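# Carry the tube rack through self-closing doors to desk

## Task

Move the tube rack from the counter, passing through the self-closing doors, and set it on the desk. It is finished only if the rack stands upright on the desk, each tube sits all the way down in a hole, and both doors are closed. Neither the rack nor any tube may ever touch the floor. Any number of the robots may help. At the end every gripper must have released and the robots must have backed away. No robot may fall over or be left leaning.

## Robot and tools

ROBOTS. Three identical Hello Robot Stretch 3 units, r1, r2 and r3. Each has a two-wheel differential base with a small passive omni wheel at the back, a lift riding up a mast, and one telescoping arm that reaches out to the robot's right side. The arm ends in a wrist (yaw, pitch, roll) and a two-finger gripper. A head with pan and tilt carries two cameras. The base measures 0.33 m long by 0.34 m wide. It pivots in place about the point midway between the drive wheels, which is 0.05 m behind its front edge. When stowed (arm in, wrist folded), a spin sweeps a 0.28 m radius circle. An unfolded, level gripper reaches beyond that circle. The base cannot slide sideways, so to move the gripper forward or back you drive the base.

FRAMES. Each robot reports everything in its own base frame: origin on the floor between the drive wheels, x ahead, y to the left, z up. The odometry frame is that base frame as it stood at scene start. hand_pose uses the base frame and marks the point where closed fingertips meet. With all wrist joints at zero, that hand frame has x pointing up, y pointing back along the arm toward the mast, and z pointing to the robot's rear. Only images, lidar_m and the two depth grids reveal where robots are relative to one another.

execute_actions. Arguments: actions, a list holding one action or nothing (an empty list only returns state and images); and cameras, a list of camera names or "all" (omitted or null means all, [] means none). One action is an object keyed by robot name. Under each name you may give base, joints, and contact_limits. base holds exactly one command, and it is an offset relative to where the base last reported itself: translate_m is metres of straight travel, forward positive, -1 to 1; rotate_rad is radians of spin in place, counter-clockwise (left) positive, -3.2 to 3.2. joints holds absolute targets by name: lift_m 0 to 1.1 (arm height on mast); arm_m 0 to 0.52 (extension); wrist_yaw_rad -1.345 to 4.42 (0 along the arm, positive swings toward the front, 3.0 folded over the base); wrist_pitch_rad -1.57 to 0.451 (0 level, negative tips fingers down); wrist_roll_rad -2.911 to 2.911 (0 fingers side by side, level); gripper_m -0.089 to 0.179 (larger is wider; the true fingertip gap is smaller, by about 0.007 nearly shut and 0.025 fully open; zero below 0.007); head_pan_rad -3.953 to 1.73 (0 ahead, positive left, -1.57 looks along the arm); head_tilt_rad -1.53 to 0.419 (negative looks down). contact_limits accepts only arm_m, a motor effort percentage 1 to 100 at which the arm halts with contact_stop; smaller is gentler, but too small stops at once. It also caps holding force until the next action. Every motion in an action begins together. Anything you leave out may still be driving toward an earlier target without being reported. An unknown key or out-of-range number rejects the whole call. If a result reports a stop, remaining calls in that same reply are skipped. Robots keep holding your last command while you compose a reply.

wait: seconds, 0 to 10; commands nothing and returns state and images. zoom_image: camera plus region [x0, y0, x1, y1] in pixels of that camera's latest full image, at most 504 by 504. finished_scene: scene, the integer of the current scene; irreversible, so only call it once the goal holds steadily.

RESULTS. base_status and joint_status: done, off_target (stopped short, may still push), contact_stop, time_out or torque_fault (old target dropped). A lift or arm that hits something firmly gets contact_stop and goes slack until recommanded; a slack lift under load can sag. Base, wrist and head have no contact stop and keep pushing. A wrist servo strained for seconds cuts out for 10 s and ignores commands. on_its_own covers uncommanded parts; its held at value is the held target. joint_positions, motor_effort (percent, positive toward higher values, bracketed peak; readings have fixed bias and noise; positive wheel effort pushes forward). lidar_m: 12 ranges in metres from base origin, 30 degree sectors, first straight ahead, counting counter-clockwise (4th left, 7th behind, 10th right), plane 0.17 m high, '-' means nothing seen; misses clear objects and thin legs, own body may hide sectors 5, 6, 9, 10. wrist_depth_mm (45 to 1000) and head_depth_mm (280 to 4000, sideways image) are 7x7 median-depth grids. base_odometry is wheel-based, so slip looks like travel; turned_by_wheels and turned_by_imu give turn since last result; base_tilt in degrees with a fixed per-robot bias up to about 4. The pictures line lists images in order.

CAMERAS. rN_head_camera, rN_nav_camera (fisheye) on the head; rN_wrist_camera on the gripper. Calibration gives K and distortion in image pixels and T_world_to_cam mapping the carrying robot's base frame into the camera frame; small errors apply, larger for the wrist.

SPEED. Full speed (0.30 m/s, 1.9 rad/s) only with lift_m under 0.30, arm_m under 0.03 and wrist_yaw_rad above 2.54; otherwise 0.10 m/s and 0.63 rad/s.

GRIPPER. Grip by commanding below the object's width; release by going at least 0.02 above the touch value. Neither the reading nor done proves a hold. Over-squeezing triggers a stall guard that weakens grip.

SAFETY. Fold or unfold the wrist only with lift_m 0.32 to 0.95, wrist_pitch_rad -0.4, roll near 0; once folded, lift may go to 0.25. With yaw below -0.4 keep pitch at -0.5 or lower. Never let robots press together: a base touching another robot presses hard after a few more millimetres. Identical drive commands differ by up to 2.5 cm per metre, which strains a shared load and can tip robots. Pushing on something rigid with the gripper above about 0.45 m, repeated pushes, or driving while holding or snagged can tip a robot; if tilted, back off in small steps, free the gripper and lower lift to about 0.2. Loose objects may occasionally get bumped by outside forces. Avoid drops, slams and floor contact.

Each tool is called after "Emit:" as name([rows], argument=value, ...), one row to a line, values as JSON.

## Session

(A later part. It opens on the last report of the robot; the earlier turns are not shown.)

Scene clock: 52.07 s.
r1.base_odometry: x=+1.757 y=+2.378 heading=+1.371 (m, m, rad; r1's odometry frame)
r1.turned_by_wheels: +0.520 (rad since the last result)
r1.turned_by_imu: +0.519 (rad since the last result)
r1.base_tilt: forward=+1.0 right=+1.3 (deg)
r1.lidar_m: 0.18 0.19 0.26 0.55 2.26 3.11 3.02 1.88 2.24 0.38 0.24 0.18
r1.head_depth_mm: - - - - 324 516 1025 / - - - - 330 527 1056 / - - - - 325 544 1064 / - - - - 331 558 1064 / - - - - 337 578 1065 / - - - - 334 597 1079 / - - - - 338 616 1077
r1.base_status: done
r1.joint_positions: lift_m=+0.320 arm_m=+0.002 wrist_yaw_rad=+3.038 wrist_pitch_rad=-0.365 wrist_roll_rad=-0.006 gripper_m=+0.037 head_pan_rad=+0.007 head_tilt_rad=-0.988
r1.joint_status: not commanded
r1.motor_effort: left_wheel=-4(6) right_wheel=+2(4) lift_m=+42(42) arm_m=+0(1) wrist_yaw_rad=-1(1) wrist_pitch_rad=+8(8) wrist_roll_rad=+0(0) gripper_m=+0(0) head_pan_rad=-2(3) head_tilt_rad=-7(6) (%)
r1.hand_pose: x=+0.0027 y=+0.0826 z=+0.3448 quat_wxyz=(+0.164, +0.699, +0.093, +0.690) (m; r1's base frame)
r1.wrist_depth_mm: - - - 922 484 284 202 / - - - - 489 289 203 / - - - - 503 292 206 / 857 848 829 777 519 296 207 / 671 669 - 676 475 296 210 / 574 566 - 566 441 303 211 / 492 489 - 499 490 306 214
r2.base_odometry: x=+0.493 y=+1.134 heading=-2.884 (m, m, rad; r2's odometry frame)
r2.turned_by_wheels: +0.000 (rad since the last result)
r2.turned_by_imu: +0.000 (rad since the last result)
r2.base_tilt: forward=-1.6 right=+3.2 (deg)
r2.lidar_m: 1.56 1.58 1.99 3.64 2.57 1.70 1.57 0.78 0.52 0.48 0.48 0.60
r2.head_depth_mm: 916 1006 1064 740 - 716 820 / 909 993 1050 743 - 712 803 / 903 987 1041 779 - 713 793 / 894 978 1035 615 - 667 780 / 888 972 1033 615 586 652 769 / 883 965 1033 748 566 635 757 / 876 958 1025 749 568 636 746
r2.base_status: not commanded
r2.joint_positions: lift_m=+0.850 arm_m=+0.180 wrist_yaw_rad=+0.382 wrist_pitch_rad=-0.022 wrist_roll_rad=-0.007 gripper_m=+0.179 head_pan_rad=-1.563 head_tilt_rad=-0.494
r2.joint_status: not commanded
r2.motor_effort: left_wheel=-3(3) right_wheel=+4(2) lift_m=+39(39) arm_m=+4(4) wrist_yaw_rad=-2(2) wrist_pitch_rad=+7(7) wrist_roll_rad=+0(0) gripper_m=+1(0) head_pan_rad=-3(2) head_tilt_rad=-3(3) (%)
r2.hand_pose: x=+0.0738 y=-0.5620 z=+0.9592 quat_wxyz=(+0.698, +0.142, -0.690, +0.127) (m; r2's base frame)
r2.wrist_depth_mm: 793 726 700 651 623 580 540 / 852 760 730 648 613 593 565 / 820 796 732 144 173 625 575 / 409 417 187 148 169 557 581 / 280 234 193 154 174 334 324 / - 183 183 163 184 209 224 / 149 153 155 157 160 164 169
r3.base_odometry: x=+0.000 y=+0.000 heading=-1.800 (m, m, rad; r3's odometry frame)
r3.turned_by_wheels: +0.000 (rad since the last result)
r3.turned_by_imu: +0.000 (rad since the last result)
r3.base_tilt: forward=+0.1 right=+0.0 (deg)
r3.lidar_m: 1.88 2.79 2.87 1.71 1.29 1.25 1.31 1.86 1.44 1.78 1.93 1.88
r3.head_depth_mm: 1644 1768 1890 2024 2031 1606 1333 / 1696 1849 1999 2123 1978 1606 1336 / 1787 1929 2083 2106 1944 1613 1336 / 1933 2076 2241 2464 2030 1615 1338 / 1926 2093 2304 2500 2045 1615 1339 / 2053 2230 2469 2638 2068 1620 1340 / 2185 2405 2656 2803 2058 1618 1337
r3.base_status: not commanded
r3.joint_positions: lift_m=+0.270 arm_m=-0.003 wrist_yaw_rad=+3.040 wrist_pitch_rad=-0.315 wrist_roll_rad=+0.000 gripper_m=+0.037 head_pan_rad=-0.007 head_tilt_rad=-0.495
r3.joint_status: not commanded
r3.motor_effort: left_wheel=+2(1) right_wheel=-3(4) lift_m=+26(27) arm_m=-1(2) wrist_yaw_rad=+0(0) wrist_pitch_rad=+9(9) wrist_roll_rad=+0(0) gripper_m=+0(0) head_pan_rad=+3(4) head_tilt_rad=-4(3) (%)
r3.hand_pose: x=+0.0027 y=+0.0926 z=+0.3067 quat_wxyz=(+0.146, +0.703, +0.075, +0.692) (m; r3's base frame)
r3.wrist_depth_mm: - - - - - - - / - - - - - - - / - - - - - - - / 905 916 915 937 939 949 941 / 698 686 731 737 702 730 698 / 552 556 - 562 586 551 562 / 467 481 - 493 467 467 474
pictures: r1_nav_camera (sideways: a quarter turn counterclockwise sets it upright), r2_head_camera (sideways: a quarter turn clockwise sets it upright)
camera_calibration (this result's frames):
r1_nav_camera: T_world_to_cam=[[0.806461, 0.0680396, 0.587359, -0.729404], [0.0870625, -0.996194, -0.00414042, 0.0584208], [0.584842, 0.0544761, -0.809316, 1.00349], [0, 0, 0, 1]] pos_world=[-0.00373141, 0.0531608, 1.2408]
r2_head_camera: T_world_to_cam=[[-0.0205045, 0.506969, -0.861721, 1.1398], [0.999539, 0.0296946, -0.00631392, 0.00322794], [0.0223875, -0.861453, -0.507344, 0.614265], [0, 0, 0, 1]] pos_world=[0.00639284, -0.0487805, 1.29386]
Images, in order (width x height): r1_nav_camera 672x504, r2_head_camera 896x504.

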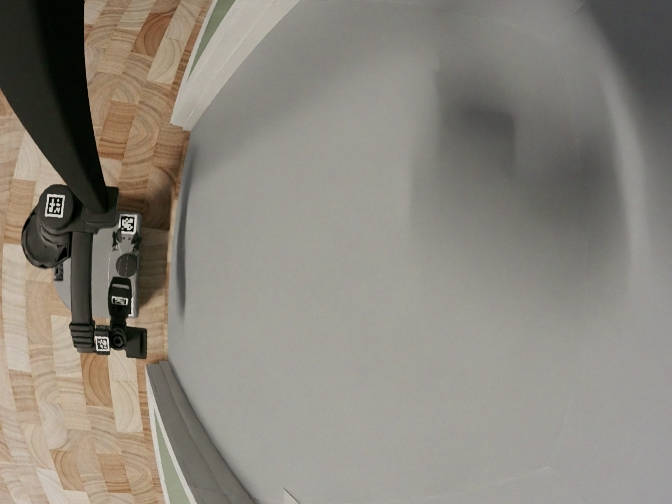

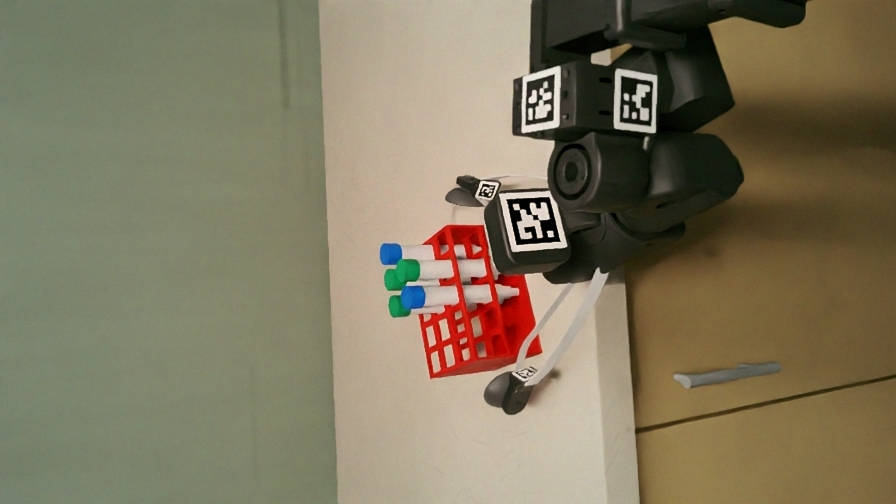

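Emit:
execute_actions([
  {"r1":{"base":{"translate_m":0.4},"joints":{"head_pan_rad":-1.2}},"r2":{"base":{"translate_m":0.02},"joints":{"arm_m":0.23}}},
], cameras=["r1_nav_camera","r2_head_camera","r3_head_camera"])

Emit:
execute_actions([
  {"r2":{"joints":{"gripper_m":0.08}}},
], cameras=["r2_head_camera","r2_wrist_camera"])

Scene clock: 57.73 s.
r1.base_odometry: x=+1.836 y=+2.770 heading=+1.371 (m, m, rad; r1's odometry frame)
r1.turned_by_wheels: +0.000 (rad since the last result)
r1.turned_by_imu: -0.134 (rad since the last result)
r1.base_tilt: forward=+1.0 right=+1.2 (deg)
r1.lidar_m: - - 0.15 0.21 2.19 2.81 3.12 1.98 2.28 0.36 0.15 -
r1.head_depth_mm: 297 345 440 1495 1327 1176 1064 / 297 351 433 562 1306 1182 - / - 316 383 542 828 1185 - / - - - 327 408 658 1032 / - - - - - 335 426 / - - - - - - - / - - - - - - -
r1.base_status: done
r1.joint_positions: lift_m=+0.320 arm_m=+0.002 wrist_yaw_rad=+3.038 wrist_pitch_rad=-0.364 wrist_roll_rad=-0.006 gripper_m=+0.037 head_pan_rad=-1.135 head_tilt_rad=-1.016
r1.joint_status: head_pan_rad off_target (ended at -1.135, target -1.200)
r1.motor_effort: left_wheel=+8(56) right_wheel=+7(41) lift_m=+40(41) arm_m=+0(0) wrist_yaw_rad=-1(6) wrist_pitch_rad=+8(9) wrist_roll_rad=+0(0) gripper_m=+0(0) head_pan_rad=-31(90) head_tilt_rad=+9(41) (%)
r1.hand_pose: x=+0.0027 y=+0.0827 z=+0.3449 quat_wxyz=(+0.164, +0.699, +0.093, +0.690) (m; r1's base frame)
r1.wrist_depth_mm: - - 518 334 164 109 82 / - - 578 359 170 111 83 / - - 633 391 177 115 85 / 824 858 771 422 183 117 86 / 682 690 - 588 177 120 88 / 564 561 - 531 168 123 90 / 493 495 - 471 227 125 91
r2.base_odometry: x=+0.474 y=+1.129 heading=-2.884 (m, m, rad; r2's odometry frame)
r2.turned_by_wheels: +0.000 (rad since the last result)
r2.turned_by_imu: -0.001 (rad since the last result)
r2.base_tilt: forward=-1.7 right=+3.3 (deg)
r2.lidar_m: 1.54 1.55 1.96 3.63 2.59 1.72 1.59 0.78 0.51 0.47 0.48 0.60
r2.head_depth_mm: 912 1001 1056 775 - 682 812 / 906 992 1052 777 - 677 799 / 896 987 1042 782 - 677 787 / 891 976 1033 615 575 658 775 / 887 971 1031 655 566 637 765 / 881 965 1029 785 566 642 752 / 873 956 1024 750 568 633 741
r2.base_status: done
r2.joint_positions: lift_m=+0.850 arm_m=+0.230 wrist_yaw_rad=+0.381 wrist_pitch_rad=-0.022 wrist_roll_rad=-0.007 gripper_m=+0.179 head_pan_rad=-1.563 head_tilt_rad=-0.494
r2.joint_status: all done
r2.motor_effort: left_wheel=-3(5) right_wheel=+2(8) lift_m=+38(38) arm_m=+4(5) wrist_yaw_rad=-2(2) wrist_pitch_rad=+7(7) wrist_roll_rad=+0(0) gripper_m=+0(1) head_pan_rad=-3(3) head_tilt_rad=-3(3) (%)
r2.hand_pose: x=+0.0737 y=-0.6120 z=+0.9592 quat_wxyz=(+0.698, +0.141, -0.690, +0.127) (m; r2's base frame)
r2.wrist_depth_mm: 723 690 630 598 565 529 500 / 767 705 671 106 108 538 516 / 800 739 692 137 113 557 537 / 413 421 364 116 122 546 536 / 278 108 175 118 119 133 323 / - 119 174 121 126 124 224 / 150 136 145 133 145 152 167
r3.base_odometry: x=+0.000 y=+0.000 heading=-1.800 (m, m, rad; r3's odometry frame)
r3.turned_by_wheels: +0.000 (rad since the last result)
r3.turned_by_imu: +0.002 (rad since the last result)
r3.base_tilt: forward=+0.1 right=+0.0 (deg)
r3.lidar_m: 1.99 2.78 2.86 1.71 1.29 1.25 1.32 1.86 1.43 1.78 1.92 1.88
r3.head_depth_mm: 1635 1768 1901 2030 2017 1613 1333 / 1714 1861 1994 2128 2019 1609 1331 / 1798 1939 2099 2198 2021 1605 1330 / 1926 2056 2243 2427 2035 1615 1336 / 1930 2092 2289 2491 2050 1614 1340 / 2037 2261 2465 2654 2049 1615 1337 / 2197 2383 2663 2774 2050 1610 1346
r3.base_status: not commanded
r3.joint_positions: lift_m=+0.270 arm_m=-0.003 wrist_yaw_rad=+3.040 wrist_pitch_rad=-0.315 wrist_roll_rad=+0.000 gripper_m=+0.037 head_pan_rad=-0.007 head_tilt_rad=-0.495
r3.joint_status: not commanded
r3.motor_effort: left_wheel=+2(2) right_wheel=-3(4) lift_m=+27(27) arm_m=-1(2) wrist_yaw_rad=+0(0) wrist_pitch_rad=+10(10) wrist_roll_rad=+0(0) gripper_m=+0(1) head_pan_rad=+4(3) head_tilt_rad=-4(4) (%)
r3.hand_pose: x=+0.0027 y=+0.0926 z=+0.3067 quat_wxyz=(+0.146, +0.703, +0.075, +0.692) (m; r3's base frame)
r3.wrist_depth_mm: - - - - - - - / - - - - - - - / - - - - - - - / 899 903 929 954 946 914 934 / 686 689 730 734 690 701 699 / 551 555 - 558 587 564 565 / 462 484 - 503 468 474 468
pictures: r1_nav_camera (sideways: a quarter turn counterclockwise sets it upright), r2_head_camera (sideways: a quarter turn clockwise sets it upright), r3_head_camera (sideways: a quarter turn clockwise sets it upright)
camera_calibration (this result's frames):
r1_nav_camera: T_world_to_cam=[[0.403819, -0.719835, 0.564596, -0.697292], [-0.869978, -0.49305, -0.00637656, 0.0671698], [0.282964, -0.488611, -0.825343, 1.02617], [0, 0, 0, 1]] pos_world=[0.0496488, 0.0325784, 1.24105]
r2_head_camera: T_world_to_cam=[[-0.0205031, 0.506969, -0.861721, 1.1398], [0.999539, 0.0296919, -0.00631392, 0.00322793], [0.0223851, -0.861453, -0.507344, 0.614265], [0, 0, 0, 1]] pos_world=[0.00639271, -0.0487805, 1.29386]
r3_head_camera: T_world_to_cam=[[-0.481405, 0.039368, -0.875614, 1.16608], [0.0595394, 0.998152, 0.0121432, -0.0221396], [0.874474, -0.0462877, -0.482859, 0.579527], [0, 0, 0, 1]] pos_world=[0.0558914, 0.00301755, 1.30113]
Images, in order (width x height): r1_nav_camera 672x504, r2_head_camera 896x504, r3_head_camera 896x504.

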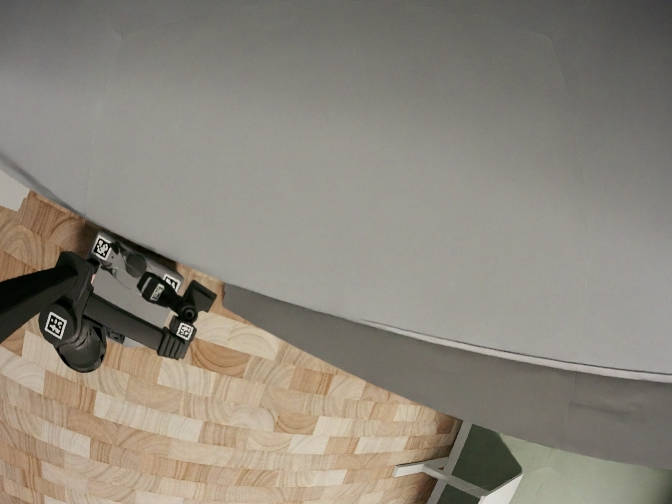

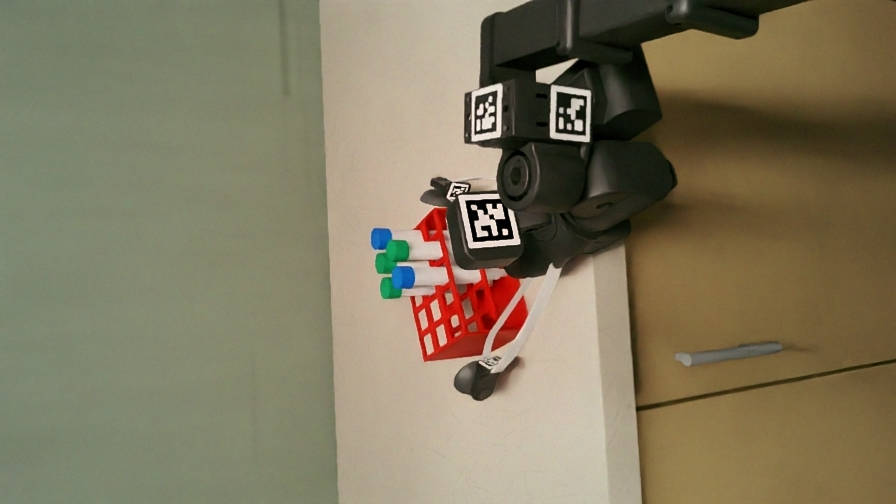

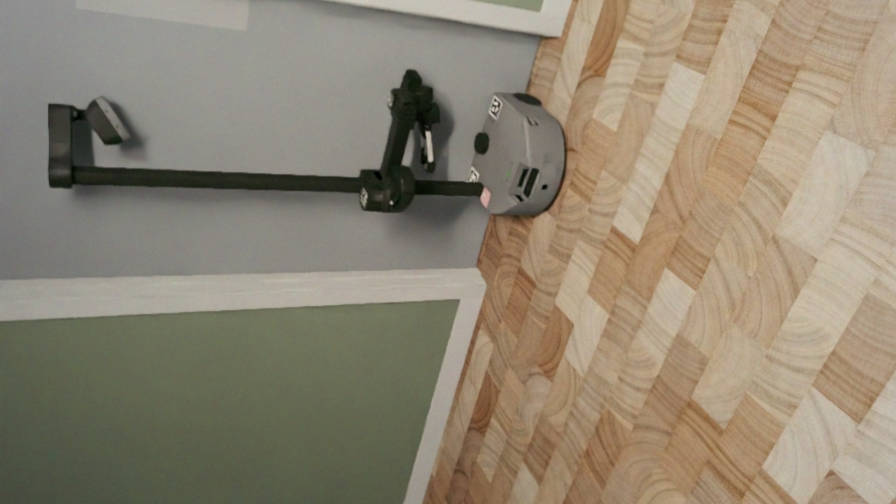

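Scene clock: 59.20 s.
r1.base_odometry: x=+1.836 y=+2.770 heading=+1.371 (m, m, rad; r1's odometry frame)
r1.turned_by_wheels: +0.000 (rad since the last result)
r1.turned_by_imu: +0.000 (rad since the last result)
r1.base_tilt: forward=+0.9 right=+1.5 (deg)
r1.lidar_m: - - 0.15 0.21 2.19 2.82 3.13 1.98 2.28 0.36 0.15 -
r1.head_depth_mm: 297 346 439 1503 1318 1177 1066 / 297 351 433 562 1300 1187 - / - 316 383 541 825 1186 - / - - - 327 408 658 1031 / - - - - - 335 426 / - - - - - - - / - - - - - - -
r1.base_status: not commanded
r1.joint_positions: lift_m=+0.320 arm_m=+0.002 wrist_yaw_rad=+3.038 wrist_pitch_rad=-0.364 wrist_roll_rad=-0.006 gripper_m=+0.037 head_pan_rad=-1.135 head_tilt_rad=-1.016
r1.joint_status: not commanded
r1.motor_effort: left_wheel=+9(9) right_wheel=+7(7) lift_m=+40(40) arm_m=+0(0) wrist_yaw_rad=-1(1) wrist_pitch_rad=+8(8) wrist_roll_rad=+0(0) gripper_m=+1(0) head_pan_rad=-32(31) head_tilt_rad=+10(10) (%)
r1.hand_pose: x=+0.0027 y=+0.0827 z=+0.3449 quat_wxyz=(+0.164, +0.699, +0.093, +0.690) (m; r1's base frame)
r1.wrist_depth_mm: - - 526 332 164 109 82 / - - 579 358 170 112 83 / - - 616 382 177 114 84 / 839 844 766 425 183 117 86 / 672 675 - 586 178 120 88 / 573 571 - 536 169 123 89 / 491 501 - 472 226 125 91
r2.base_odometry: x=+0.474 y=+1.129 heading=-2.884 (m, m, rad; r2's odometry frame)
r2.turned_by_wheels: +0.000 (rad since the last result)
r2.turned_by_imu: +0.000 (rad since the last result)
r2.base_tilt: forward=-1.6 right=+3.2 (deg)
r2.lidar_m: 1.54 1.55 1.96 3.65 2.60 1.72 1.59 0.77 0.51 0.47 0.48 0.60
r2.head_depth_mm: 914 1001 1059 774 - 681 813 / 903 991 1049 778 - 676 799 / 896 985 1042 780 - 678 787 / 893 975 1032 618 566 656 775 / 886 972 1029 647 576 638 763 / 882 964 1030 750 567 642 752 / 875 955 1023 751 569 632 741
r2.base_status: not commanded
r2.joint_positions: lift_m=+0.850 arm_m=+0.230 wrist_yaw_rad=+0.381 wrist_pitch_rad=-0.021 wrist_roll_rad=-0.007 gripper_m=+0.082 head_pan_rad=-1.563 head_tilt_rad=-0.494
r2.joint_status: all done
r2.motor_effort: left_wheel=-3(3) right_wheel=+2(3) lift_m=+38(38) arm_m=+4(4) wrist_yaw_rad=-1(2) wrist_pitch_rad=+7(7) wrist_roll_rad=+0(0) gripper_m=-37(100) head_pan_rad=-2(2) head_tilt_rad=-3(4) (%)
r2.hand_pose: x=+0.0737 y=-0.6120 z=+0.9593 quat_wxyz=(+0.698, +0.141, -0.690, +0.127) (m; r2's base frame)
r2.wrist_depth_mm: 724 699 654 598 571 534 511 / 788 720 653 135 146 548 513 / 787 728 680 119 124 562 535 / 418 436 159 121 125 558 546 / 261 113 167 127 154 145 325 / - 120 140 129 135 - 223 / 149 146 151 148 153 160 171
r3.base_odometry: x=+0.000 y=+0.000 heading=-1.800 (m, m, rad; r3's odometry frame)
r3.turned_by_wheels: +0.000 (rad since the last result)
r3.turned_by_imu: +0.000 (rad since the last result)
r3.base_tilt: forward=+0.2 right=+0.0 (deg)
r3.lidar_m: 1.99 2.79 2.86 1.71 1.29 1.25 1.32 1.85 1.44 1.78 1.93 1.88
r3.head_depth_mm: 1650 1777 1892 2023 2032 1608 1336 / 1713 1847 1997 2114 2010 1614 1330 / 1791 1927 2098 2213 2006 1617 1336 / 1910 2053 2250 2444 2040 1620 1338 / 1932 2094 2310 2484 2071 1624 1343 / 2053 2239 2470 2644 2045 1623 1346 / 2174 2407 2649 2815 2059 1630 1341
r3.base_status: not commanded
r3.joint_positions: lift_m=+0.270 arm_m=-0.003 wrist_yaw_rad=+3.040 wrist_pitch_rad=-0.315 wrist_roll_rad=+0.000 gripper_m=+0.037 head_pan_rad=-0.007 head_tilt_rad=-0.495
r3.joint_status: not commanded
r3.motor_effort: left_wheel=+1(2) right_wheel=-3(3) lift_m=+27(27) arm_m=-1(2) wrist_yaw_rad=+0(0) wrist_pitch_rad=+9(10) wrist_roll_rad=+0(0) gripper_m=+0(0) head_pan_rad=+4(3) head_tilt_rad=-4(3) (%)
r3.hand_pose: x=+0.0027 y=+0.0926 z=+0.3067 quat_wxyz=(+0.146, +0.703, +0.075, +0.692) (m; r3's base frame)
r3.wrist_depth_mm: - - - - - - - / - - - - - - - / - - - - - - - / 896 917 915 911 915 939 923 / 679 699 724 730 703 692 713 / 549 558 - 562 588 562 566 / 464 477 - 502 466 472 469
pictures: r2_head_camera (sideways: a quarter turn clockwise sets it upright), r2_wrist_camera
camera_calibration (this result's frames):
r2_head_camera: T_world_to_cam=[[-0.0205032, 0.506969, -0.861721, 1.1398], [0.999539, 0.029692, -0.00631392, 0.00322793], [0.0223852, -0.861453, -0.507344, 0.614265], [0, 0, 0, 1]] pos_world=[0.00639272, -0.0487805, 1.29386]
r2_wrist_camera: T_world_to_cam=[[-0.937836, -0.3426, 0.0555724, -0.200451], [-0.12295, 0.178203, -0.976282, 1.08194], [0.324571, -0.922426, -0.209248, -0.22336], [0, 0, 0, 1]] pos_world=[0.0175297, -0.467512, 1.02068]
Images, in order (width x height): r2_head_camera 896x504, r2_wrist_camera 644x364.

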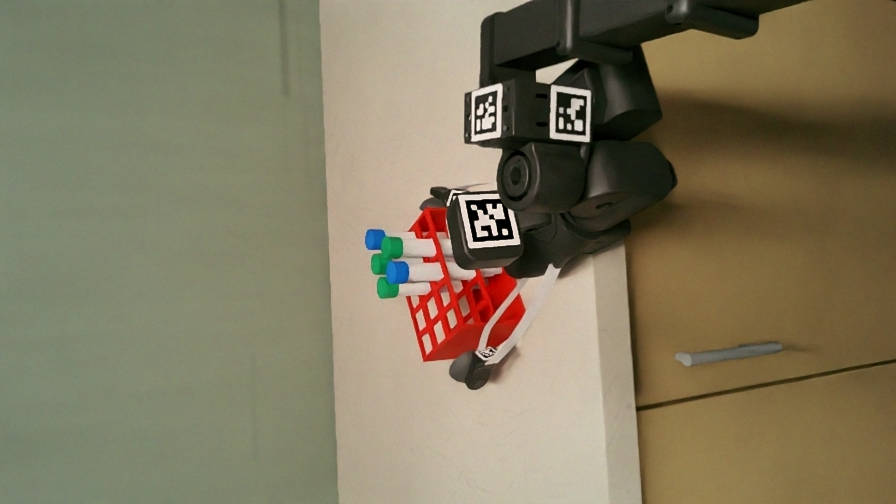

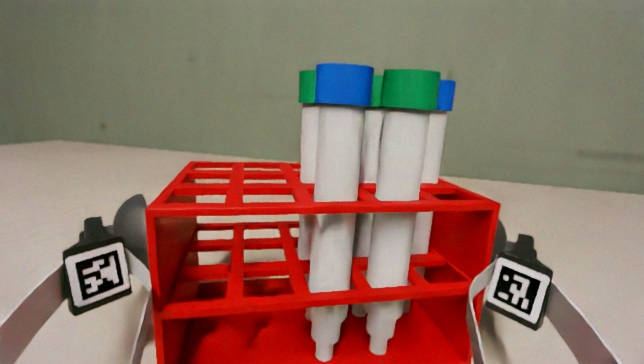

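Emit:
execute_actions([
  {"r1":{"base":{"translate_m":-0.45},"joints":{"head_pan_rad":-1.2,"lift_m":0.27}},"r2":{"joints":{"lift_m":0.9}}},
], cameras=[])

Emit:
execute_actions([
  {"r1":{"base":{"rotate_rad":-3.14},"joints":{"head_pan_rad":-3.14,"lift_m":0.31}},"r2":{"joints":{"arm_m":0.0,"wrist_yaw_rad":1.57}}},
], cameras=["r1_nav_camera","r2_head_camera"])

Emit:
execute_actions([
  {"r1":{"base":{"translate_m":-0.55}},"r2":{"base":{"rotate_rad":-3.14},"joints":{"head_pan_rad":0}}},
], cameras=["r1_nav_camera","r2_nav_camera","r3_head_camera"])

Scene clock: 63.93 s.
r1.base_odometry: x=+1.747 y=+2.329 heading=+1.371 (m, m, rad; r1's odometry frame)
r1.turned_by_wheels: +0.000 (rad since the last result)
r1.turned_by_imu: +0.001 (rad since the last result)
r1.base_tilt: forward=+1.0 right=+1.3 (deg)
r1.lidar_m: 0.52 0.53 0.66 1.27 2.15 2.77 2.70 1.59 2.69 2.21 0.68 0.55
r1.head_depth_mm: 2236 2112 1760 1519 1327 1183 1071 / 2311 2118 1780 1522 1340 1184 - / 1988 2067 1772 1529 1340 1210 - / 1298 1535 1699 1523 1342 1189 1087 / 965 1092 1247 1428 1346 1194 1071 / 770 846 938 1054 1279 1196 1074 / 635 688 735 866 1059 1157 1073
r1.base_status: done
r1.joint_positions: lift_m=+0.270 arm_m=+0.002 wrist_yaw_rad=+3.038 wrist_pitch_rad=-0.364 wrist_roll_rad=-0.006 gripper_m=+0.037 head_pan_rad=-1.193 head_tilt_rad=-1.001
r1.joint_status: all done
r1.motor_effort: left_wheel=-1(9) right_wheel=+0(5) lift_m=+35(36) arm_m=+0(0) wrist_yaw_rad=+0(1) wrist_pitch_rad=+8(8) wrist_roll_rad=+0(0) gripper_m=+0(0) head_pan_rad=-3(30) head_tilt_rad=+1(9) (%)
r1.hand_pose: x=+0.0027 y=+0.0827 z=+0.2950 quat_wxyz=(+0.164, +0.699, +0.092, +0.690) (m; r1's base frame)
r1.wrist_depth_mm: - - - - 854 577 511 / - - - - 887 621 510 / - - - - 881 643 522 / 745 759 753 745 743 674 540 / 602 598 - 615 606 600 539 / 506 502 - 518 519 507 505 / 450 - - - 436 434 434
r2.base_odometry: x=+0.474 y=+1.129 heading=-2.884 (m, m, rad; r2's odometry frame)
r2.turned_by_wheels: +0.000 (rad since the last result)
r2.turned_by_imu: +0.000 (rad since the last result)
r2.base_tilt: forward=-1.6 right=+3.2 (deg)
r2.lidar_m: 1.54 1.56 1.97 3.64 2.59 1.72 1.59 0.77 0.51 0.47 0.48 0.60
r2.head_depth_mm: 913 998 1059 - 611 685 811 / 906 991 1047 - 577 673 799 / 900 984 1041 - 607 665 788 / 890 977 1035 - 565 656 774 / 886 968 1030 621 586 638 763 / 882 965 1031 716 567 641 753 / 877 958 1025 751 568 631 742
r2.base_status: not commanded
r2.joint_positions: lift_m=+0.900 arm_m=+0.230 wrist_yaw_rad=+0.381 wrist_pitch_rad=-0.028 wrist_roll_rad=-0.006 gripper_m=+0.107 head_pan_rad=-1.563 head_tilt_rad=-0.494
r2.joint_status: all done
r2.on_its_own: gripper_m is held at +0.105, not at your +0.080, by its stall guard, which is still easing
r2.motor_effort: left_wheel=-3(3) right_wheel=+3(3) lift_m=+49(50) arm_m=+4(4) wrist_yaw_rad=-2(2) wrist_pitch_rad=+9(9) wrist_roll_rad=+0(0) gripper_m=-26(34) head_pan_rad=-3(2) head_tilt_rad=-4(3) (%)
r2.hand_pose: x=+0.0736 y=-0.6118 z=+1.0073 quat_wxyz=(+0.699, +0.143, -0.690, +0.124) (m; r2's base frame)
r2.wrist_depth_mm: 733 709 644 593 560 533 505 / 789 709 665 140 561 547 523 / 811 747 677 145 129 567 535 / 574 606 154 123 130 577 548 / 373 115 172 151 152 381 462 / - 114 167 128 134 - 322 / 214 208 154 149 152 228 244
r3.base_odometry: x=+0.000 y=+0.000 heading=-1.800 (m, m, rad; r3's odometry frame)
r3.turned_by_wheels: +0.000 (rad since the last result)
r3.turned_by_imu: +0.001 (rad since the last result)
r3.base_tilt: forward=+0.1 right=+0.0 (deg)
r3.lidar_m: 1.59 2.79 2.86 1.71 1.29 1.25 1.32 1.86 1.44 1.78 1.93 1.88
r3.head_depth_mm: 1634 1770 1890 2020 2032 1613 1340 / 1723 1855 1990 2164 2030 1614 1340 / 1810 1952 2124 2248 1851 1623 1331 / 1831 2048 2220 1849 1808 1618 1336 / 1928 2109 2279 2477 2048 1626 1332 / 2055 2233 2480 2675 2053 1627 1341 / 2174 2396 2669 2793 2047 1621 1346
r3.base_status: not commanded
r3.joint_positions: lift_m=+0.270 arm_m=-0.003 wrist_yaw_rad=+3.040 wrist_pitch_rad=-0.315 wrist_roll_rad=+0.000 gripper_m=+0.037 head_pan_rad=-0.007 head_tilt_rad=-0.495
r3.joint_status: not commanded
r3.motor_effort: left_wheel=+2(1) right_wheel=-4(3) lift_m=+27(27) arm_m=-2(2) wrist_yaw_rad=+0(0) wrist_pitch_rad=+9(9) wrist_roll_rad=+0(0) gripper_m=+0(0) head_pan_rad=+4(5) head_tilt_rad=-3(4) (%)
r3.hand_pose: x=+0.0027 y=+0.0926 z=+0.3067 quat_wxyz=(+0.146, +0.703, +0.075, +0.692) (m; r3's base frame)
r3.wrist_depth_mm: - - - - - - - / - - - - - - - / - - - - - - - / 909 900 920 951 920 928 944 / 694 688 721 731 690 699 706 / 556 565 - 571 583 563 569 / 458 482 - 500 472 474 471
pictures: none
No camera images: the call's "cameras" was empty. Leave "cameras" out to get every camera's image.

Scene clock: 69.37 s.
r1.base_odometry: x=+1.747 y=+2.329 heading=-1.769 (m, m, rad; r1's odometry frame)
r1.turned_by_wheels: -3.140 (rad since the last result)
r1.turned_by_imu: -3.137 (rad since the last result)
r1.base_tilt: forward=+1.0 right=+1.4 (deg)
r1.lidar_m: 2.70 1.59 2.69 2.20 0.67 0.55 0.52 0.53 0.66 1.33 2.16 2.80
r1.head_depth_mm: 453 541 670 885 1136 1187 1036 / 451 537 664 875 1270 1226 - / 447 535 660 862 1241 - - / 445 530 655 854 1224 1232 - / 442 526 648 844 1204 1210 - / 440 522 644 835 1184 1191 1085 / 436 519 637 824 1173 1195 1077
r1.base_status: done
r1.joint_positions: lift_m=+0.310 arm_m=+0.002 wrist_yaw_rad=+3.038 wrist_pitch_rad=-0.364 wrist_roll_rad=-0.006 gripper_m=+0.037 head_pan_rad=-3.133 head_tilt_rad=-1.001
r1.joint_status: all done
r1.motor_effort: left_wheel=+0(7) right_wheel=-2(5) lift_m=+44(47) arm_m=-1(0) wrist_yaw_rad=+0(0) wrist_pitch_rad=+8(8) wrist_roll_rad=+0(0) gripper_m=+0(0) head_pan_rad=-2(44) head_tilt_rad=+1(1) (%)
r1.hand_pose: x=+0.0027 y=+0.0826 z=+0.3347 quat_wxyz=(+0.164, +0.699, +0.093, +0.690) (m; r1's base frame)
r1.wrist_depth_mm: 706 - - - - - - / 728 - - - - - - / 731 - - - - - - / 688 818 835 819 817 804 833 / 645 653 - 649 665 656 660 / 553 552 - 555 579 551 556 / 478 495 - 504 479 476 479
r2.base_odometry: x=+0.474 y=+1.129 heading=-2.884 (m, m, rad; r2's odometry frame)
r2.turned_by_wheels: +0.000 (rad since the last result)
r2.turned_by_imu: +0.000 (rad since the last result)
r2.base_tilt: forward=-1.6 right=+3.2 (deg)
r2.lidar_m: 1.54 1.56 1.96 3.63 2.60 1.71 1.59 0.78 0.51 0.47 0.48 0.60
r2.head_depth_mm: 910 1001 1059 741 604 676 - / 908 990 1052 744 583 666 - / 900 985 1044 744 584 661 - / 893 976 1031 746 585 657 776 / 885 971 1032 747 585 637 760 / 880 962 1032 748 567 642 715 / 875 957 1021 751 568 631 709
r2.base_status: not commanded
r2.joint_positions: lift_m=+0.900 arm_m=+0.003 wrist_yaw_rad=+1.569 wrist_pitch_rad=-0.028 wrist_roll_rad=-0.006 gripper_m=+0.116 head_pan_rad=-1.563 head_tilt_rad=-0.494
r2.joint_status: all done
joint sent to its limit — the command would take r2.arm_m past its lower limit, so that joint was sent only as far as its limit.
r2.on_its_own: gripper_m is held at +0.115, not at your +0.080, by its stall guard, which is not easing now
r2.motor_effort: left_wheel=-3(3) right_wheel=+3(3) lift_m=+49(49) arm_m=-4(5) wrist_yaw_rad=+1(4) wrist_pitch_rad=+9(9) wrist_roll_rad=+0(0) gripper_m=-22(26) head_pan_rad=-3(3) head_tilt_rad=-3(3) (%)
r2.hand_pose: x=+0.2341 y=-0.1488 z=+1.0073 quat_wxyz=(+0.509, +0.505, -0.491, +0.494) (m; r2's base frame)
r2.wrist_depth_mm: - - - - - - 992 / - - - 148 - - 961 / - - - 125 156 - 983 / - - 155 125 129 - 928 / - 116 194 155 153 401 470 / - 115 147 129 134 - 333 / - - 155 150 152 420 293
r3.base_odometry: x=+0.000 y=+0.000 heading=-1.800 (m, m, rad; r3's odometry frame)
r3.turned_by_wheels: +0.000 (rad since the last result)
r3.turned_by_imu: +0.002 (rad since the last result)
r3.base_tilt: forward=+0.1 right=+0.0 (deg)
r3.lidar_m: 1.58 2.79 2.86 1.71 1.29 1.26 1.32 1.86 1.44 1.78 1.93 1.88
r3.head_depth_mm: 1653 1760 1872 2025 2045 1606 1333 / 1707 1843 2008 2151 2033 1610 1327 / 1752 1968 2107 1850 1870 1613 1340 / 1884 2060 2248 2383 1938 1624 1343 / 1944 2106 2294 2487 2035 1610 1338 / 2040 2237 2453 2649 2050 1619 1335 / 2184 2380 2636 2778 2048 1620 1343
r3.base_status: not commanded
r3.joint_positions: lift_m=+0.270 arm_m=-0.003 wrist_yaw_rad=+3.040 wrist_pitch_rad=-0.315 wrist_roll_rad=+0.000 gripper_m=+0.037 head_pan_rad=-0.007 head_tilt_rad=-0.495
r3.joint_status: not commanded
r3.motor_effort: left_wheel=+2(2) right_wheel=-3(3) lift_m=+27(27) arm_m=-2(2) wrist_yaw_rad=+0(0) wrist_pitch_rad=+9(9) wrist_roll_rad=+0(0) gripper_m=+0(0) head_pan_rad=+4(4) head_tilt_rad=-3(4) (%)
r3.hand_pose: x=+0.0027 y=+0.0926 z=+0.3067 quat_wxyz=(+0.146, +0.703, +0.075, +0.692) (m; r3's base frame)
r3.wrist_depth_mm: - - - - - - - / - - - - - - - / - - - - - - - / 911 915 910 916 938 928 928 / 684 679 738 734 696 703 715 / 557 554 - 566 587 568 561 / 463 477 - 499 472 474 473
pictures: r1_nav_camera (sideways: a quarter turn counterclockwise sets it upright), r2_head_camera (sideways: a quarter turn clockwise sets it upright)
camera_calibration (this result's frames):
r1_nav_camera: T_world_to_cam=[[-0.813748, -0.0690746, 0.577098, -0.706153], [-0.0882078, 0.996089, -0.00515437, 0.0608099], [-0.574485, -0.0550989, -0.816659, 1.02011], [0, 0, 0, 1]] pos_world=[0.0167683, -0.0531425, 1.24091]
r2_head_camera: T_world_to_cam=[[-0.0205, 0.506969, -0.861721, 1.1398], [0.999539, 0.0296857, -0.00631392, 0.00322794], [0.0223798, -0.861453, -0.507344, 0.614265], [0, 0, 0, 1]] pos_world=[0.00639241, -0.0487805, 1.29386]
Images, in order (width x height): r1_nav_camera 672x504, r2_head_camera 896x504.

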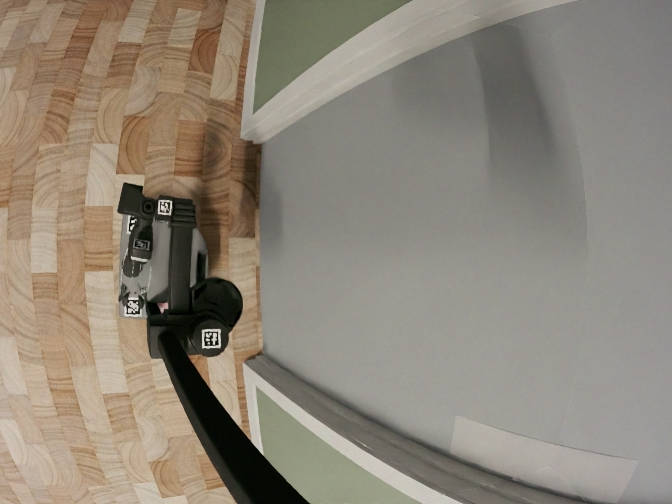

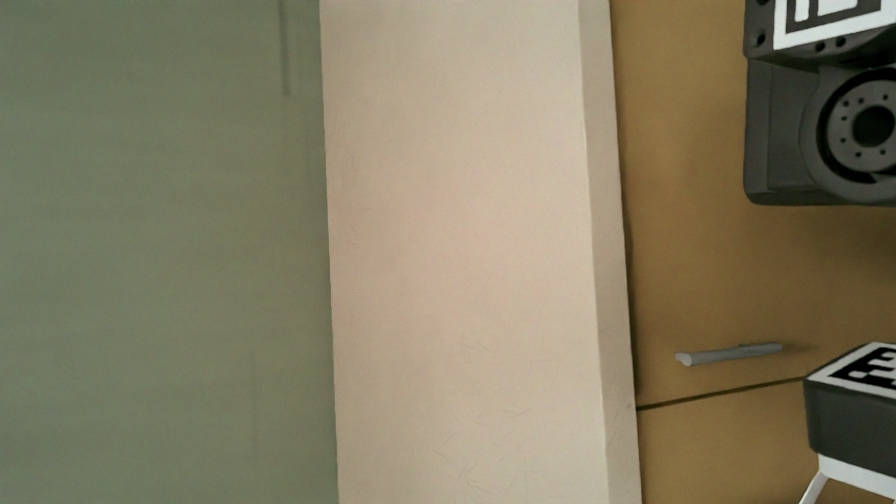

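Scene clock: 75.80 s.
r1.base_odometry: x=+1.855 y=+2.868 heading=-1.769 (m, m, rad; r1's odometry frame)
r1.turned_by_wheels: +0.000 (rad since the last result)
r1.turned_by_imu: +0.004 (rad since the last result)
r1.base_tilt: forward=+0.9 right=+1.3 (deg)
r1.lidar_m: 3.23 2.07 2.31 0.36 0.98 0.41 0.28 0.26 0.26 0.33 0.55 2.87
r1.head_depth_mm: 339 424 573 1497 1331 1186 1034 / 310 379 492 694 1287 1228 - / 294 342 430 579 886 - - / - 312 382 495 704 1008 - / - 295 344 433 585 846 - / - - 312 385 499 713 1028 / - - 296 346 436 591 918
r1.base_status: translate_m off_target (by the wheels' count: -0.5499 of -0.5500)
r1.joint_positions: lift_m=+0.310 arm_m=+0.002 wrist_yaw_rad=+3.037 wrist_pitch_rad=-0.364 wrist_roll_rad=-0.006 gripper_m=+0.037 head_pan_rad=-3.134 head_tilt_rad=-0.998
r1.joint_status: not commanded
r1.motor_effort: left_wheel=-18(46) right_wheel=-15(29) lift_m=+43(44) arm_m=-1(1) wrist_yaw_rad=+1(1) wrist_pitch_rad=+8(8) wrist_roll_rad=+0(0) gripper_m=+0(0) head_pan_rad=-4(2) head_tilt_rad=-2(1) (%)
r1.hand_pose: x=+0.0029 y=+0.0826 z=+0.3348 quat_wxyz=(+0.164, +0.699, +0.092, +0.690) (m; r1's base frame)
r1.wrist_depth_mm: 787 - 846 382 - - - / 837 - 909 412 - - - / 883 - 964 449 - - - / 824 835 753 488 832 837 821 / 662 664 - 536 673 672 664 / 560 549 - 557 571 561 562 / 481 495 - 509 484 477 480
r2.base_odometry: x=+0.474 y=+1.129 heading=+0.259 (m, m, rad; r2's odometry frame)
r2.turned_by_wheels: -3.140 (rad since the last result)
r2.turned_by_imu: -3.175 (rad since the last result)
r2.base_tilt: forward=-1.6 right=+3.3 (deg)
r2.lidar_m: 1.59 0.78 0.51 0.47 0.48 0.60 1.54 1.56 1.95 3.63 2.59 1.72
r2.head_depth_mm: 1378 1508 1674 1881 1882 1518 297 / 1361 1494 1656 1852 1880 1517 1235 / 1352 1481 1642 1846 1880 1515 1273 / 1344 1470 1630 1816 1876 1518 1273 / 1332 1459 1606 1795 1893 1525 1276 / 1317 1442 1591 1779 1895 1527 1273 / 1309 1432 1578 1752 1881 1530 1281
r2.base_status: done
r2.joint_positions: lift_m=+0.900 arm_m=+0.003 wrist_yaw_rad=+1.569 wrist_pitch_rad=-0.028 wrist_roll_rad=-0.007 gripper_m=+0.116 head_pan_rad=-0.007 head_tilt_rad=-0.494
r2.joint_status: all done
r2.on_its_own: gripper_m is held at +0.115, not at your +0.080, by its stall guard, which is not easing now
r2.motor_effort: left_wheel=+2(6) right_wheel=-4(9) lift_m=+49(49) arm_m=-4(4) wrist_yaw_rad=+1(2) wrist_pitch_rad=+9(9) wrist_roll_rad=+0(0) gripper_m=-20(22) head_pan_rad=+3(37) head_tilt_rad=-3(3) (%)
r2.hand_pose: x=+0.2341 y=-0.1488 z=+1.0073 quat_wxyz=(+0.509, +0.505, -0.491, +0.494) (m; r2's base frame)
r2.wrist_depth_mm: - - - - - - - / - - - 148 - - - / - - - 142 156 - - / - - 156 125 130 - - / 950 116 193 131 152 - - / 897 115 148 130 134 - - / - - 155 150 153 - -
r3.base_odometry: x=+0.000 y=+0.000 heading=-1.800 (m, m, rad; r3's odometry frame)
r3.turned_by_wheels: +0.000 (rad since the last result)
r3.turned_by_imu: +0.002 (rad since the last result)
r3.base_tilt: forward=+0.1 right=+0.0 (deg)
r3.lidar_m: 2.08 2.79 2.86 1.71 1.29 1.26 1.32 1.86 1.43 1.78 1.93 1.88
r3.head_depth_mm: 1930 2098 2304 2441 2036 1608 1329 / 1929 2125 2261 2299 2038 1615 1334 / 1971 2115 2267 2437 2040 1623 1332 / 1947 2101 2279 2490 2055 1619 1339 / 1950 2107 2313 2506 2029 1612 1336 / 2042 2237 2460 2644 2042 1622 1340 / 2171 2402 2651 2800 2041 1617 1340
r3.base_status: not commanded
r3.joint_positions: lift_m=+0.270 arm_m=-0.003 wrist_yaw_rad=+3.040 wrist_pitch_rad=-0.315 wrist_roll_rad=+0.000 gripper_m=+0.037 head_pan_rad=-0.007 head_tilt_rad=-0.495
r3.joint_status: not commanded
r3.motor_effort: left_wheel=+1(2) right_wheel=-3(3) lift_m=+27(27) arm_m=-2(2) wrist_yaw_rad=+0(0) wrist_pitch_rad=+9(9) wrist_roll_rad=+0(0) gripper_m=+0(0) head_pan_rad=+5(5) head_tilt_rad=-4(3) (%)
r3.hand_pose: x=+0.0027 y=+0.0926 z=+0.3067 quat_wxyz=(+0.146, +0.703, +0.075, +0.692) (m; r3's base frame)
r3.wrist_depth_mm: - - - - - - - / - - - - - - - / - - - - - - - / 924 899 914 919 915 916 937 / 682 696 716 733 699 702 710 / 551 550 - 556 594 565 562 / 462 479 - 502 470 472 468
pictures: r1_nav_camera (sideways: a quarter turn counterclockwise sets it upright), r2_nav_camera (sideways: a quarter turn counterclockwise sets it upright), r3_head_camera (sideways: a quarter turn clockwise sets it upright)
camera_calibration (this result's frames):
r1_nav_camera: T_world_to_cam=[[-0.812247, -0.0683465, 0.579296, -0.709025], [-0.0873442, 0.996166, -0.00493806, 0.060523], [-0.576737, -0.054609, -0.815103, 1.0181], [0, 0, 0, 1]] pos_world=[0.0165567, -0.0531531, 1.24089]
r2_nav_camera: T_world_to_cam=[[0.451597, -0.031926, 0.891651, -1.12328], [-0.0395927, -0.999092, -0.0157204, 0.0742067], [0.891343, -0.0282035, -0.452451, 0.541254], [0, 0, 0, 1]] pos_world=[0.0277665, 0.0535427, 1.24763]
r3_head_camera: T_world_to_cam=[[-0.481404, 0.0393682, -0.875614, 1.16608], [0.0595397, 0.998152, 0.0121432, -0.0221396], [0.874474, -0.046288, -0.482859, 0.579527], [0, 0, 0, 1]] pos_world=[0.0558914, 0.00301754, 1.30113]
Images, in order (width x height): r1_nav_camera 672x504, r2_nav_camera 672x504, r3_head_camera 896x504.

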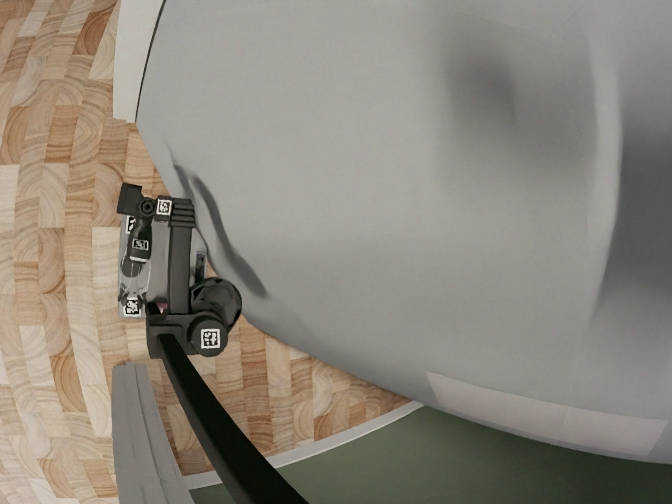

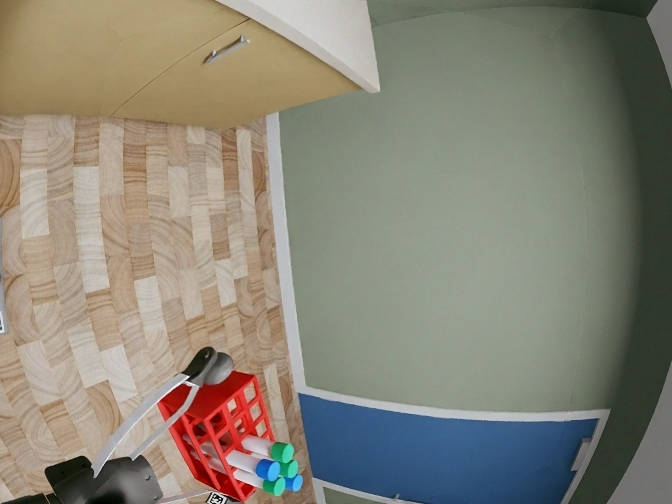

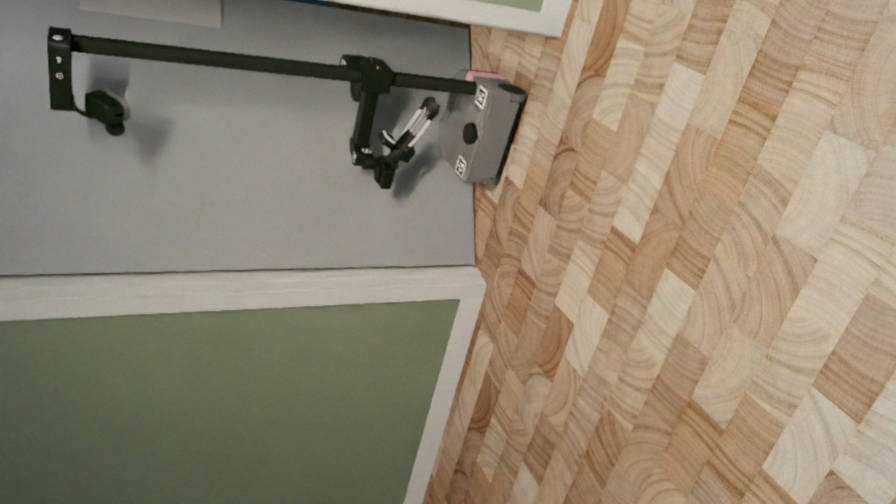

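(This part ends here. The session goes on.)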